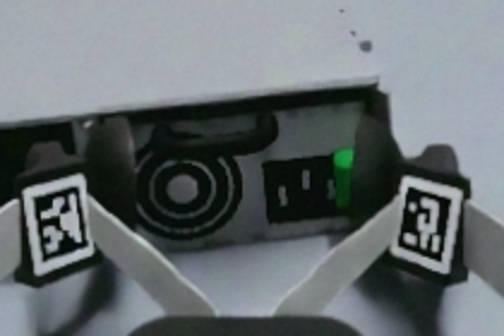

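execute_actions(actions=[{"r1":{"joints":{"arm_m":0.22,"lift_m":0.95,"gripper_m":0.13,"wrist_roll_rad":0}}}], cameras=[])

execute_actions(actions=[{"r1":{"joints":{"arm_m":0.46,"wrist_pitch_rad":1.5}}}], cameras=["r1_wrist_camera"])

Scene clock: 669.30 s.
r1.base_odometry: x=-0.343 y=+0.812 heading=+2.481 (m, m, rad; r1's odometry frame)
r1.turned_by_wheels: +0.000 (rad since the last result)
r1.turned_by_imu: +0.001 (rad since the last result)
r1.base_tilt: forward=+0.0 right=-0.4 (deg)
r1.lidar_m: 0.36 0.40 1.70 1.64 1.88 1.67 1.59 1.68 2.29 2.46 0.54 0.39
r1.base_status: not commanded
r1.joint_positions: lift_m=+0.950 arm_m=+0.222 wrist_yaw_rad=-0.020 wrist_pitch_rad=+0.222 wrist_roll_rad=+0.000 gripper_m=+0.130
r1.joint_status: all done
r1.motor_effort: lift_m=+23(24) arm_m=-9(7) wrist_yaw_rad=-2(1) wrist_pitch_rad=-7(6) wrist_roll_rad=-4(4) gripper_m=+1(4) wheel_0=+1(1) wheel_1=+1(1) wheel_2=+1(1) (%)
r1.hand_pose: x=+0.6721 y=-0.0930 z=+1.0645 quat_wxyz=(+0.994, +0.001, +0.111, -0.010) (m; r1's base frame)
r1.wrist_depth_mm: - - - - - - - / - - - - - - - / - - - - - - - / - - - - - - - / - - - - - - - / 1921 1756 569 574 640 699 707 / 1537 585 512 - 574 554 580
r2.base_odometry: x=+0.797 y=-1.247 heading=-2.454 (m, m, rad; r2's odometry frame)
r2.turned_by_wheels: +0.000 (rad since the last result)
r2.turned_by_imu: +0.001 (rad since the last result)
r2.base_tilt: forward=+0.1 right=-0.2 (deg)
r2.lidar_m: 0.79 0.81 1.51 2.43 2.54 0.67 0.65 0.70 2.36 2.28 1.47 0.85
r2.base_status: not commanded
r2.joint_positions: lift_m=+1.100 arm_m=+0.002 wrist_yaw_rad=+0.000 wrist_pitch_rad=+1.101 wrist_roll_rad=+0.012 gripper_m=+0.110
r2.joint_status: not commanded
r2.motor_effort: lift_m=+23(23) arm_m=-1(0) wrist_yaw_rad=+0(0) wrist_pitch_rad=-2(3) wrist_roll_rad=+0(4) gripper_m=-1(1) wheel_0=+3(3) wheel_1=+3(3) wheel_2=-2(2) (%)
r2.hand_pose: x=+0.3032 y=-0.0874 z=+1.0208 quat_wxyz=(+0.852, +0.005, +0.523, -0.003) (m; r2's base frame)
r2.wrist_depth_mm: 891 891 904 917 917 931 946 / 1060 1042 1078 1078 1098 1118 1118 / 1281 1308 1336 1336 1366 1366 1397 / 1397 1430 1430 1430 1397 1397 1430 / 1308 1308 1308 1308 1336 1336 1308 / 1229 1205 213 1229 205 1229 1229 / 1138 1098 1160 124 1160 1138 1138
pictures: none
No camera images: the call's "cameras" was empty. Leave "cameras" out to get every camera's image.

Scene clock: 671.13 s.
r1.base_odometry: x=-0.343 y=+0.812 heading=+2.481 (m, m, rad; r1's odometry frame)
r1.turned_by_wheels: +0.000 (rad since the last result)
r1.turned_by_imu: +0.000 (rad since the last result)
r1.base_tilt: forward=-0.1 right=-0.4 (deg)
r1.lidar_m: 0.35 0.38 1.68 1.64 1.87 1.66 1.58 1.65 2.30 2.45 0.55 0.41
r1.base_status: not commanded
r1.joint_positions: lift_m=+0.950 arm_m=+0.458 wrist_yaw_rad=-0.020 wrist_pitch_rad=+1.500 wrist_roll_rad=+0.000 gripper_m=+0.130
r1.joint_status: all done
r1.motor_effort: lift_m=+23(23) arm_m=+9(9) wrist_yaw_rad=-2(1) wrist_pitch_rad=+0(4) wrist_roll_rad=-2(3) gripper_m=+1(1) wheel_0=+1(1) wheel_1=+1(1) wheel_2=+1(1) (%)
r1.hand_pose: x=+0.6480 y=-0.0878 z=+0.8402 quat_wxyz=(+0.732, +0.007, +0.682, -0.007) (m; r1's base frame)
r1.wrist_depth_mm: 293 251 254 256 304 310 314 / 294 252 254 255 306 310 312 / 297 296 255 257 306 309 312 / 296 297 301 304 306 312 309 / 294 296 300 303 307 309 310 / 294 294 298 303 303 310 314 / 293 297 300 - 307 309 312
r2.base_odometry: x=+0.797 y=-1.247 heading=-2.454 (m, m, rad; r2's odometry frame)
r2.turned_by_wheels: +0.000 (rad since the last result)
r2.turned_by_imu: +0.000 (rad since the last result)
r2.base_tilt: forward=+0.1 right=-0.2 (deg)
r2.lidar_m: 0.78 0.83 1.47 2.42 2.54 0.71 0.66 0.69 2.37 2.26 1.48 0.83
r2.base_status: not commanded
r2.joint_positions: lift_m=+1.100 arm_m=+0.002 wrist_yaw_rad=+0.000 wrist_pitch_rad=+1.101 wrist_roll_rad=+0.012 gripper_m=+0.110
r2.joint_status: not commanded
r2.motor_effort: lift_m=+23(23) arm_m=+0(0) wrist_yaw_rad=+0(0) wrist_pitch_rad=-2(2) wrist_roll_rad=-2(4) gripper_m=+0(1) wheel_0=+3(3) wheel_1=+3(3) wheel_2=-3(2) (%)
r2.hand_pose: x=+0.3032 y=-0.0874 z=+1.0208 quat_wxyz=(+0.852, +0.005, +0.523, -0.003) (m; r2's base frame)
r2.wrist_depth_mm: 891 904 904 931 917 931 960 / 1060 1060 1060 1060 1098 1118 1138 / 1281 1281 1308 1336 1336 1336 1366 / 1430 1430 1430 1397 1464 1430 1430 / 1308 1308 1281 1308 1308 1308 1336 / 1229 1205 214 1205 206 1229 1205 / 1138 1138 1160 124 1138 1138 1160
pictures: r1_wrist_camera
camera_calibration (this result's frames):
r1_wrist_camera: T_world_to_cam=[[-0.0199331, -0.99924, 0.0335082, -0.110947], [-0.999367, 0.0189253, -0.0301306, 0.72052], [0.0294735, -0.0340876, -0.998984, 1.04564], [0, 0, 0, 1]] pos_world=[0.687033, -0.0888549, 1.07]
Images, in order (width x height): r1_wrist_camera 616x392.

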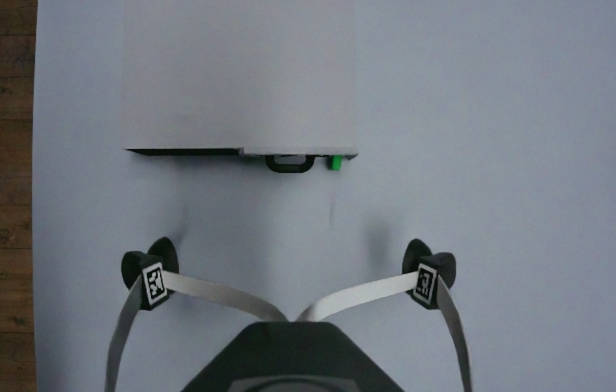

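zoom_image(camera="r1_wrist_camera", region=[230, 135, 370, 190])

Region (230, 135, 370, 190) of r1_wrist_camera's 616x392 image, scaled by 3.600; it fills the top 198 rows of this view, and the rest is white.

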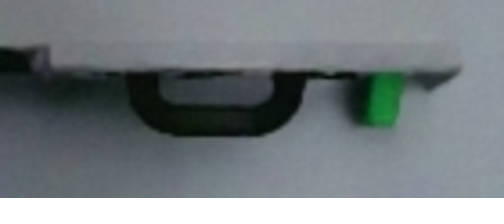

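execute_actions(actions=[{"r1":{"base":{"strafe_m":0.004},"joints":{"arm_m":0.2,"wrist_pitch_rad":0.22,"wrist_roll_rad":0.14,"wrist_yaw_rad":-0.035,"gripper_m":0.052,"lift_m":0.88}}}], cameras=[])

execute_actions(actions=[{"r1":{"joints":{"lift_m":0.682,"arm_m":0.235}}}], cameras=[])

execute_actions(actions=[{"r1":{"joints":{"arm_m":0.2505}}}], cameras=["r1_wrist_camera"])

zoom_image(camera="r1_wrist_camera", region=[190, 190, 400, 330])

Scene clock: 674.07 s.
r1.base_odometry: x=-0.345 y=+0.809 heading=+2.481 (m, m, rad; r1's odometry frame)
r1.turned_by_wheels: +0.000 (rad since the last result)
r1.turned_by_imu: +0.000 (rad since the last result)
r1.base_tilt: forward=+0.0 right=-0.4 (deg)
r1.lidar_m: 0.38 0.35 1.67 1.63 1.88 1.67 1.58 1.66 2.32 2.43 0.56 0.40
r1.base_status: done
r1.joint_positions: lift_m=+0.880 arm_m=+0.202 wrist_yaw_rad=-0.035 wrist_pitch_rad=+0.223 wrist_roll_rad=+0.140 gripper_m=+0.052
r1.joint_status: all done
r1.motor_effort: lift_m=+17(20) arm_m=-9(6) wrist_yaw_rad=-2(3) wrist_pitch_rad=-8(11) wrist_roll_rad=+0(3) gripper_m=-2(3) wheel_0=-1(7) wheel_1=+0(7) wheel_2=+1(2) (%)
r1.hand_pose: x=+0.6506 y=-0.0972 z=+0.9948 quat_wxyz=(+0.991, +0.071, +0.110, -0.025) (m; r1's base frame)
r1.wrist_depth_mm: - - - - - - - / - - - - - - - / - - - - - - - / - - - - - - - / - - - 750 707 676 647 / - - 462 492 200 525 500 / 1618 492 445 - 445 418 415
r2.base_odometry: x=+0.797 y=-1.247 heading=-2.454 (m, m, rad; r2's odometry frame)
r2.turned_by_wheels: +0.000 (rad since the last result)
r2.turned_by_imu: +0.001 (rad since the last result)
r2.base_tilt: forward=+0.1 right=-0.2 (deg)
r2.lidar_m: 0.79 0.83 1.47 2.43 2.56 0.69 0.64 0.71 2.37 2.27 1.47 0.83
r2.base_status: not commanded
r2.joint_positions: lift_m=+1.100 arm_m=+0.002 wrist_yaw_rad=+0.000 wrist_pitch_rad=+1.101 wrist_roll_rad=+0.012 gripper_m=+0.110
r2.joint_status: not commanded
r2.motor_effort: lift_m=+22(23) arm_m=-1(1) wrist_yaw_rad=+0(0) wrist_pitch_rad=-3(2) wrist_roll_rad=-2(1) gripper_m=-2(2) wheel_0=+3(3) wheel_1=+3(3) wheel_2=-1(2) (%)
r2.hand_pose: x=+0.3032 y=-0.0874 z=+1.0208 quat_wxyz=(+0.852, +0.005, +0.523, -0.003) (m; r2's base frame)
r2.wrist_depth_mm: 904 904 917 917 931 931 946 / 1060 1060 1060 1098 1078 1118 1138 / 1308 1281 1308 1336 1366 1366 1397 / 1430 1430 1464 1397 1464 1430 1430 / 1308 1336 1308 1308 1308 1308 1336 / 1229 1205 213 1205 205 1205 1205 / 1160 1118 1138 124 1160 1138 1138
pictures: none
No camera images: the call's "cameras" was empty. Leave "cameras" out to get every camera's image.

Scene clock: 675.97 s.
r1.base_odometry: x=-0.345 y=+0.809 heading=+2.481 (m, m, rad; r1's odometry frame)
r1.turned_by_wheels: +0.000 (rad since the last result)
r1.turned_by_imu: +0.000 (rad since the last result)
r1.base_tilt: forward=-0.1 right=-0.4 (deg)
r1.lidar_m: 0.38 0.41 1.69 1.63 1.87 1.65 1.58 1.67 2.31 2.44 0.55 0.38
r1.base_status: not commanded
r1.joint_positions: lift_m=+0.682 arm_m=+0.233 wrist_yaw_rad=-0.035 wrist_pitch_rad=+0.222 wrist_roll_rad=+0.140 gripper_m=+0.052
r1.joint_status: all done
r1.motor_effort: lift_m=+17(18) arm_m=+9(8) wrist_yaw_rad=-2(1) wrist_pitch_rad=-6(7) wrist_roll_rad=+0(0) gripper_m=-3(3) wheel_0=-1(1) wheel_1=+1(1) wheel_2=+1(1) (%)
r1.hand_pose: x=+0.6825 y=-0.0972 z=+0.7968 quat_wxyz=(+0.991, +0.071, +0.109, -0.025) (m; r1's base frame)
r1.wrist_depth_mm: - - - - - - - / - - - - - - - / - - - - - 668 609 / - - 324 303 415 387 364 / - 303 256 265 285 273 262 / 258 247 216 221 200 211 202 / 202 193 198 - 181 168 172
r2.base_odometry: x=+0.797 y=-1.247 heading=-2.454 (m, m, rad; r2's odometry frame)
r2.turned_by_wheels: +0.000 (rad since the last result)
r2.turned_by_imu: +0.000 (rad since the last result)
r2.base_tilt: forward=+0.1 right=-0.2 (deg)
r2.lidar_m: 0.79 0.83 1.49 2.44 2.54 0.68 0.66 0.71 2.37 2.27 1.44 0.85
r2.base_status: not commanded
r2.joint_positions: lift_m=+1.100 arm_m=+0.002 wrist_yaw_rad=+0.000 wrist_pitch_rad=+1.101 wrist_roll_rad=+0.012 gripper_m=+0.110
r2.joint_status: not commanded
r2.motor_effort: lift_m=+23(23) arm_m=+0(1) wrist_yaw_rad=+0(0) wrist_pitch_rad=-2(2) wrist_roll_rad=-1(4) gripper_m=-1(1) wheel_0=+3(3) wheel_1=+3(3) wheel_2=-2(2) (%)
r2.hand_pose: x=+0.3032 y=-0.0874 z=+1.0208 quat_wxyz=(+0.852, +0.005, +0.523, -0.003) (m; r2's base frame)
r2.wrist_depth_mm: 904 904 904 917 917 931 960 / 1060 1078 1078 1098 1118 1118 1118 / 1281 1281 1308 1336 1336 1336 1397 / 1430 1430 1430 1430 1430 1430 1430 / 1308 1308 1308 1336 1336 1336 1308 / 1229 1205 214 1229 205 1229 1255 / 1138 1138 1138 123 1138 1138 1182
pictures: none
No camera images: the call's "cameras" was empty. Leave "cameras" out to get every camera's image.

Scene clock: 676.63 s.
r1.base_odometry: x=-0.345 y=+0.809 heading=+2.481 (m, m, rad; r1's odometry frame)
r1.turned_by_wheels: +0.000 (rad since the last result)
r1.turned_by_imu: +0.000 (rad since the last result)
r1.base_tilt: forward=-0.1 right=-0.3 (deg)
r1.lidar_m: 0.37 0.40 1.67 1.63 1.87 1.67 1.57 1.67 2.27 2.46 0.55 0.41
r1.base_status: not commanded
r1.joint_positions: lift_m=+0.682 arm_m=+0.249 wrist_yaw_rad=-0.035 wrist_pitch_rad=+0.222 wrist_roll_rad=+0.140 gripper_m=+0.052
r1.joint_status: all done
r1.motor_effort: lift_m=+17(17) arm_m=+9(8) wrist_yaw_rad=+0(0) wrist_pitch_rad=-7(8) wrist_roll_rad=+2(3) gripper_m=-3(1) wheel_0=-1(1) wheel_1=+1(1) wheel_2=+1(1) (%)
r1.hand_pose: x=+0.6980 y=-0.0972 z=+0.7968 quat_wxyz=(+0.991, +0.071, +0.109, -0.025) (m; r1's base frame)
r1.wrist_depth_mm: - - - - - - - / - - - - - - - / - - - - - 661 615 / - - 325 301 418 387 366 / - 277 242 248 285 272 262 / 257 247 216 221 200 211 202 / 202 193 199 - 182 169 171
r2.base_odometry: x=+0.797 y=-1.247 heading=-2.454 (m, m, rad; r2's odometry frame)
r2.turned_by_wheels: +0.000 (rad since the last result)
r2.turned_by_imu: +0.000 (rad since the last result)
r2.base_tilt: forward=+0.2 right=-0.2 (deg)
r2.lidar_m: 0.79 0.84 1.48 2.43 2.55 0.71 0.66 0.70 2.37 2.28 1.46 0.84
r2.base_status: not commanded
r2.joint_positions: lift_m=+1.100 arm_m=+0.002 wrist_yaw_rad=+0.000 wrist_pitch_rad=+1.101 wrist_roll_rad=+0.012 gripper_m=+0.110
r2.joint_status: not commanded
r2.motor_effort: lift_m=+23(23) arm_m=-1(1) wrist_yaw_rad=+0(0) wrist_pitch_rad=-2(2) wrist_roll_rad=-1(1) gripper_m=+0(2) wheel_0=+3(3) wheel_1=+3(3) wheel_2=-2(2) (%)
r2.hand_pose: x=+0.3032 y=-0.0874 z=+1.0208 quat_wxyz=(+0.852, +0.005, +0.523, -0.003) (m; r2's base frame)
r2.wrist_depth_mm: 891 904 904 917 931 946 946 / 1042 1060 1078 1078 1118 1118 1098 / 1281 1281 1336 1336 1336 1336 1366 / 1430 1397 1430 1430 1430 1430 1430 / 1281 1308 1308 1336 1308 1308 1336 / 1229 1205 213 1205 205 1229 1229 / 1160 1118 1138 124 1138 1138 1160
pictures: r1_wrist_camera
camera_calibration (this result's frames):
r1_wrist_camera: T_world_to_cam=[[-0.0973158, -0.987251, -0.125953, 0.064357], [-0.253059, 0.14694, -0.956227, 0.998763], [0.962544, -0.0611824, -0.264133, -0.238933], [0, 0, 0, 1]] pos_world=[0.488993, -0.09784, 0.90004]
Images, in order (width x height): r1_wrist_camera 616x392.

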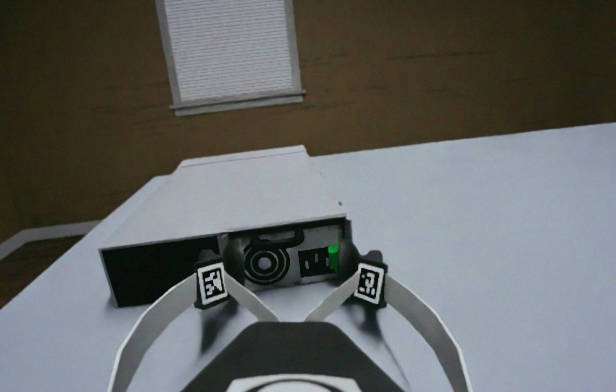

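Region (190, 190, 400, 330) of r1_wrist_camera's 616x392 image, scaled by 2.400.

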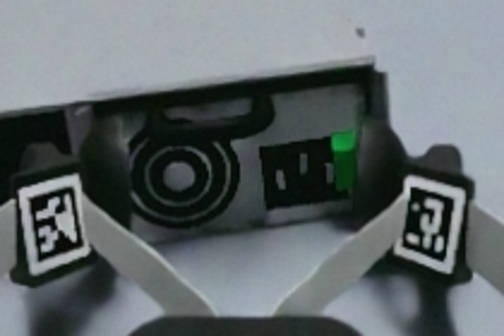

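execute_actions(actions=[{"r1":{"joints":{"arm_m":0.2525,"gripper_m":0.034,"wrist_yaw_rad":-0.02}}}], cameras=[])

execute_actions(actions=[{"r1":{"joints":{"arm_m":0.2555,"gripper_m":0.03}}}], cameras=[])

execute_actions(actions=[{"r1":{"joints":{"arm_m":0.258}}}], cameras=["r1_wrist_camera"])

zoom_image(camera="r1_wrist_camera", region=[190, 190, 400, 330])

Scene clock: 677.83 s.
r1.base_odometry: x=-0.345 y=+0.809 heading=+2.481 (m, m, rad; r1's odometry frame)
r1.turned_by_wheels: +0.000 (rad since the last result)
r1.turned_by_imu: +0.000 (rad since the last result)
r1.base_tilt: forward=-0.1 right=-0.4 (deg)
r1.lidar_m: 0.36 0.41 1.68 1.62 1.88 1.68 1.59 1.66 2.29 2.45 0.56 0.39
r1.base_status: not commanded
r1.joint_positions: lift_m=+0.682 arm_m=+0.251 wrist_yaw_rad=-0.024 wrist_pitch_rad=+0.223 wrist_roll_rad=+0.140 gripper_m=+0.034
r1.joint_status: all done
r1.motor_effort: lift_m=+17(17) arm_m=+9(12) wrist_yaw_rad=+10(11) wrist_pitch_rad=-10(9) wrist_roll_rad=+2(0) gripper_m=-7(7) wheel_0=-1(1) wheel_1=+0(1) wheel_2=-1(1) (%)
r1.hand_pose: x=+0.7010 y=-0.0941 z=+0.7967 quat_wxyz=(+0.991, +0.071, +0.110, -0.020) (m; r1's base frame)
r1.wrist_depth_mm: - - - - - - - / - - - - - - - / - - - - - 654 609 / - - 320 300 415 384 364 / - 271 240 246 286 271 260 / 255 244 195 218 196 209 202 / 202 191 198 - 181 168 170
r2.base_odometry: x=+0.797 y=-1.247 heading=-2.454 (m, m, rad; r2's odometry frame)
r2.turned_by_wheels: +0.000 (rad since the last result)
r2.turned_by_imu: +0.000 (rad since the last result)
r2.base_tilt: forward=+0.1 right=-0.2 (deg)
r2.lidar_m: 0.79 0.84 1.48 2.44 2.56 0.69 0.65 0.71 2.37 2.27 1.45 0.84
r2.base_status: not commanded
r2.joint_positions: lift_m=+1.100 arm_m=+0.002 wrist_yaw_rad=+0.000 wrist_pitch_rad=+1.101 wrist_roll_rad=+0.012 gripper_m=+0.110
r2.joint_status: not commanded
r2.motor_effort: lift_m=+22(23) arm_m=-1(1) wrist_yaw_rad=+0(0) wrist_pitch_rad=-3(2) wrist_roll_rad=-2(2) gripper_m=-2(0) wheel_0=+3(3) wheel_1=+3(3) wheel_2=-2(2) (%)
r2.hand_pose: x=+0.3032 y=-0.0874 z=+1.0208 quat_wxyz=(+0.852, +0.005, +0.523, -0.003) (m; r2's base frame)
r2.wrist_depth_mm: 904 891 904 917 931 931 946 / 1060 1060 1078 1078 1078 1098 1118 / 1281 1336 1308 1308 1336 1397 1397 / 1464 1430 1430 1430 1430 1430 1430 / 1336 1308 1281 1308 1336 1308 1336 / 1205 1205 214 1205 205 1229 1229 / 1118 1118 1138 124 1138 1138 1160
pictures: none
No camera images: the call's "cameras" was empty. Leave "cameras" out to get every camera's image.

Scene clock: 678.40 s.
r1.base_odometry: x=-0.345 y=+0.809 heading=+2.481 (m, m, rad; r1's odometry frame)
r1.turned_by_wheels: +0.000 (rad since the last result)
r1.turned_by_imu: +0.000 (rad since the last result)
r1.base_tilt: forward=+0.0 right=-0.4 (deg)
r1.lidar_m: 0.36 0.41 1.69 1.62 1.88 1.67 1.58 1.68 2.30 2.47 0.57 0.40
r1.base_status: not commanded
r1.joint_positions: lift_m=+0.682 arm_m=+0.253 wrist_yaw_rad=-0.025 wrist_pitch_rad=+0.224 wrist_roll_rad=+0.140 gripper_m=+0.030
r1.joint_status: all done
r1.motor_effort: lift_m=+17(18) arm_m=+12(14) wrist_yaw_rad=+13(15) wrist_pitch_rad=-12(13) wrist_roll_rad=+1(0) gripper_m=-7(8) wheel_0=-1(1) wheel_1=+0(0) wheel_2=-3(3) (%)
r1.hand_pose: x=+0.7033 y=-0.0944 z=+0.7964 quat_wxyz=(+0.991, +0.071, +0.111, -0.020) (m; r1's base frame)
r1.wrist_depth_mm: - - - - - - - / - - - - - - - / - - - - - 654 603 / - - 315 297 413 382 362 / - 272 237 242 282 270 259 / 255 245 195 219 195 208 202 / 201 191 197 - 181 166 170
r2.base_odometry: x=+0.797 y=-1.247 heading=-2.454 (m, m, rad; r2's odometry frame)
r2.turned_by_wheels: +0.000 (rad since the last result)
r2.turned_by_imu: +0.000 (rad since the last result)
r2.base_tilt: forward=+0.2 right=-0.2 (deg)
r2.lidar_m: 0.80 0.84 1.46 2.45 2.52 0.67 0.64 0.68 2.38 2.27 1.48 0.82
r2.base_status: not commanded
r2.joint_positions: lift_m=+1.100 arm_m=+0.002 wrist_yaw_rad=+0.000 wrist_pitch_rad=+1.101 wrist_roll_rad=+0.012 gripper_m=+0.110
r2.joint_status: not commanded
r2.motor_effort: lift_m=+23(23) arm_m=+0(1) wrist_yaw_rad=+0(0) wrist_pitch_rad=-2(3) wrist_roll_rad=-4(0) gripper_m=-1(1) wheel_0=+3(3) wheel_1=+3(3) wheel_2=-2(2) (%)
r2.hand_pose: x=+0.3032 y=-0.0874 z=+1.0208 quat_wxyz=(+0.852, +0.005, +0.523, -0.003) (m; r2's base frame)
r2.wrist_depth_mm: 904 904 917 917 931 931 960 / 1060 1060 1078 1078 1098 1098 1118 / 1308 1281 1308 1308 1366 1366 1366 / 1430 1430 1430 1430 1397 1430 1397 / 1336 1336 1308 1336 1308 1308 1308 / 1205 1205 214 1229 205 1229 1205 / 1138 1138 1138 123 1138 1138 1138
pictures: none
No camera images: the call's "cameras" was empty. Leave "cameras" out to get every camera's image.

Scene clock: 678.83 s.
r1.base_odometry: x=-0.345 y=+0.809 heading=+2.481 (m, m, rad; r1's odometry frame)
r1.turned_by_wheels: +0.000 (rad since the last result)
r1.turned_by_imu: +0.000 (rad since the last result)
r1.base_tilt: forward=+0.0 right=-0.4 (deg)
r1.lidar_m: 0.37 0.40 1.68 1.63 1.86 1.71 1.58 1.69 2.34 2.46 0.57 0.40
r1.base_status: not commanded
r1.joint_positions: lift_m=+0.682 arm_m=+0.256 wrist_yaw_rad=-0.026 wrist_pitch_rad=+0.225 wrist_roll_rad=+0.140 gripper_m=+0.030
r1.joint_status: all done
r1.on_its_own: wrist_yaw_rad is at rest, and its effort (+16) is outside its rest range (-13 to +13)
r1.motor_effort: lift_m=+17(17) arm_m=+14(15) wrist_yaw_rad=+16(15) wrist_pitch_rad=-13(14) wrist_roll_rad=+0(0) gripper_m=-8(9) wheel_0=-1(1) wheel_1=+1(0) wheel_2=-4(4) (%)
r1.hand_pose: x=+0.7053 y=-0.0947 z=+0.7962 quat_wxyz=(+0.991, +0.071, +0.111, -0.021) (m; r1's base frame)
r1.wrist_depth_mm: - - - - - - - / - - - - - - - / - - - - - 661 603 / - - 317 297 413 384 359 / - 273 236 239 285 270 259 / 257 236 196 219 193 208 202 / 201 189 197 - 181 166 169
r2.base_odometry: x=+0.797 y=-1.247 heading=-2.454 (m, m, rad; r2's odometry frame)
r2.turned_by_wheels: +0.000 (rad since the last result)
r2.turned_by_imu: +0.000 (rad since the last result)
r2.base_tilt: forward=+0.2 right=-0.2 (deg)
r2.lidar_m: 0.80 0.83 1.48 2.43 2.57 0.70 0.65 0.68 2.38 2.26 1.46 0.84
r2.base_status: not commanded
r2.joint_positions: lift_m=+1.100 arm_m=+0.002 wrist_yaw_rad=+0.000 wrist_pitch_rad=+1.101 wrist_roll_rad=+0.012 gripper_m=+0.110
r2.joint_status: not commanded
r2.motor_effort: lift_m=+22(23) arm_m=+0(1) wrist_yaw_rad=+0(0) wrist_pitch_rad=-2(2) wrist_roll_rad=-1(2) gripper_m=-2(1) wheel_0=+3(3) wheel_1=+3(3) wheel_2=-2(2) (%)
r2.hand_pose: x=+0.3032 y=-0.0874 z=+1.0208 quat_wxyz=(+0.852, +0.005, +0.523, -0.003) (m; r2's base frame)
r2.wrist_depth_mm: 891 891 904 904 931 931 960 / 1060 1078 1060 1078 1098 1118 1118 / 1281 1308 1308 1336 1366 1397 1397 / 1430 1430 1397 1397 1430 1430 1430 / 1336 1308 1336 1336 1308 1336 1336 / 1229 1205 214 1229 205 1255 1229 / 1138 1118 1160 124 1138 1138 1160
pictures: r1_wrist_camera
camera_calibration (this result's frames):
r1_wrist_camera: T_world_to_cam=[[-0.0888164, -0.98807, -0.125813, 0.0612539], [-0.25649, 0.14474, -0.955648, 1.0014], [0.962458, -0.0526075, -0.266285, -0.243393], [0, 0, 0, 1]] pos_world=[0.496544, -0.0972234, 0.899878]
Images, in order (width x height): r1_wrist_camera 616x392.

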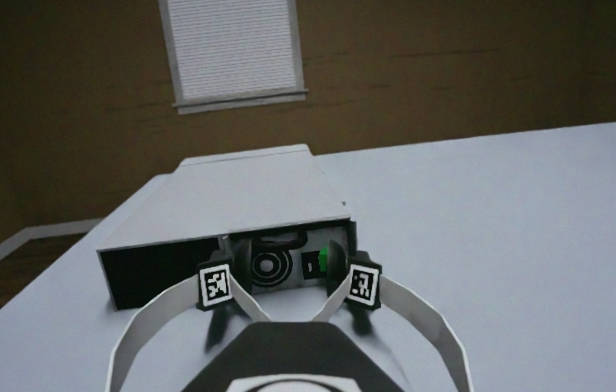

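Region (190, 190, 400, 330) of r1_wrist_camera's 616x392 image, scaled by 2.400.

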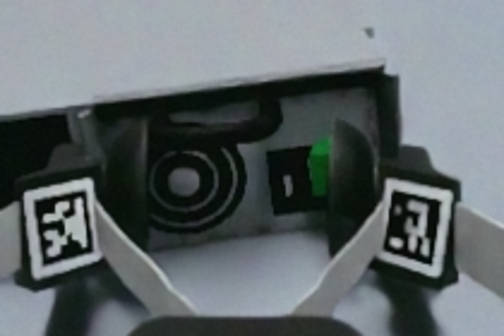

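execute_actions(actions=[{"r1":{"joints":{"arm_m":0.261}}}], cameras=["r1_wrist_camera"])

zoom_image(camera="r1_wrist_camera", region=[190, 190, 400, 330])

Scene clock: 679.43 s.
r1.base_odometry: x=-0.345 y=+0.808 heading=+2.481 (m, m, rad; r1's odometry frame)
r1.turned_by_wheels: +0.000 (rad since the last result)
r1.turned_by_imu: +0.000 (rad since the last result)
r1.base_tilt: forward=-0.1 right=-0.3 (deg)
r1.lidar_m: 0.37 0.42 1.68 1.58 1.88 1.67 1.58 1.68 2.29 2.45 0.52 0.41
r1.base_status: not commanded
r1.joint_positions: lift_m=+0.682 arm_m=+0.258 wrist_yaw_rad=-0.028 wrist_pitch_rad=+0.225 wrist_roll_rad=+0.140 gripper_m=+0.030
r1.joint_status: all done
r1.on_its_own: wrist_yaw_rad is at rest, and its effort (+22) is outside its rest range (-13 to +13)
r1.motor_effort: lift_m=+17(17) arm_m=+16(15) wrist_yaw_rad=+22(21) wrist_pitch_rad=-16(17) wrist_roll_rad=+1(0) gripper_m=-7(5) wheel_0=+1(1) wheel_1=+2(2) wheel_2=-6(6) (%)
r1.hand_pose: x=+0.7076 y=-0.0952 z=+0.7960 quat_wxyz=(+0.991, +0.071, +0.111, -0.022) (m; r1's base frame)
r1.wrist_depth_mm: - - - - - - - / - - - - - - - / - - - - - 647 603 / - 580 315 296 413 379 359 / - 258 233 239 283 268 258 / 254 234 192 219 190 207 200 / 200 191 196 - 180 166 169
r2.base_odometry: x=+0.797 y=-1.247 heading=-2.454 (m, m, rad; r2's odometry frame)
r2.turned_by_wheels: +0.000 (rad since the last result)
r2.turned_by_imu: +0.000 (rad since the last result)
r2.base_tilt: forward=+0.1 right=-0.2 (deg)
r2.lidar_m: 0.78 0.84 1.46 2.41 2.53 0.69 0.66 0.73 2.38 2.26 1.46 0.80
r2.base_status: not commanded
r2.joint_positions: lift_m=+1.100 arm_m=+0.002 wrist_yaw_rad=+0.000 wrist_pitch_rad=+1.101 wrist_roll_rad=+0.012 gripper_m=+0.110
r2.joint_status: not commanded
r2.motor_effort: lift_m=+23(23) arm_m=-1(0) wrist_yaw_rad=+0(0) wrist_pitch_rad=-3(3) wrist_roll_rad=-1(2) gripper_m=-1(1) wheel_0=+3(3) wheel_1=+3(3) wheel_2=-2(2) (%)
r2.hand_pose: x=+0.3032 y=-0.0874 z=+1.0208 quat_wxyz=(+0.852, +0.005, +0.523, -0.003) (m; r2's base frame)
r2.wrist_depth_mm: 904 904 917 904 917 931 960 / 1042 1060 1060 1078 1098 1098 1138 / 1281 1281 1308 1308 1336 1366 1366 / 1430 1397 1430 1397 1397 1397 1464 / 1308 1336 1308 1308 1336 1336 1308 / 1255 1229 214 1205 205 1229 1229 / 1160 1138 1138 124 1160 1138 1160
pictures: r1_wrist_camera
camera_calibration (this result's frames):
r1_wrist_camera: T_world_to_cam=[[-0.0907985, -0.987897, -0.125758, 0.0622848], [-0.257046, 0.145249, -0.955421, 1.0021], [0.962124, -0.0544254, -0.267123, -0.245], [0, 0, 0, 1]] pos_world=[0.498962, -0.0973571, 0.899814]
Images, in order (width x height): r1_wrist_camera 616x392.

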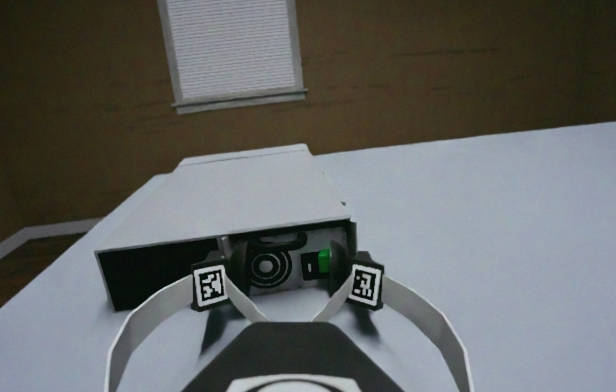

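Region (190, 190, 400, 330) of r1_wrist_camera's 616x392 image, scaled by 2.400.

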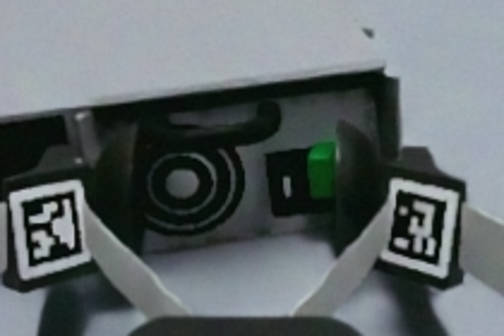

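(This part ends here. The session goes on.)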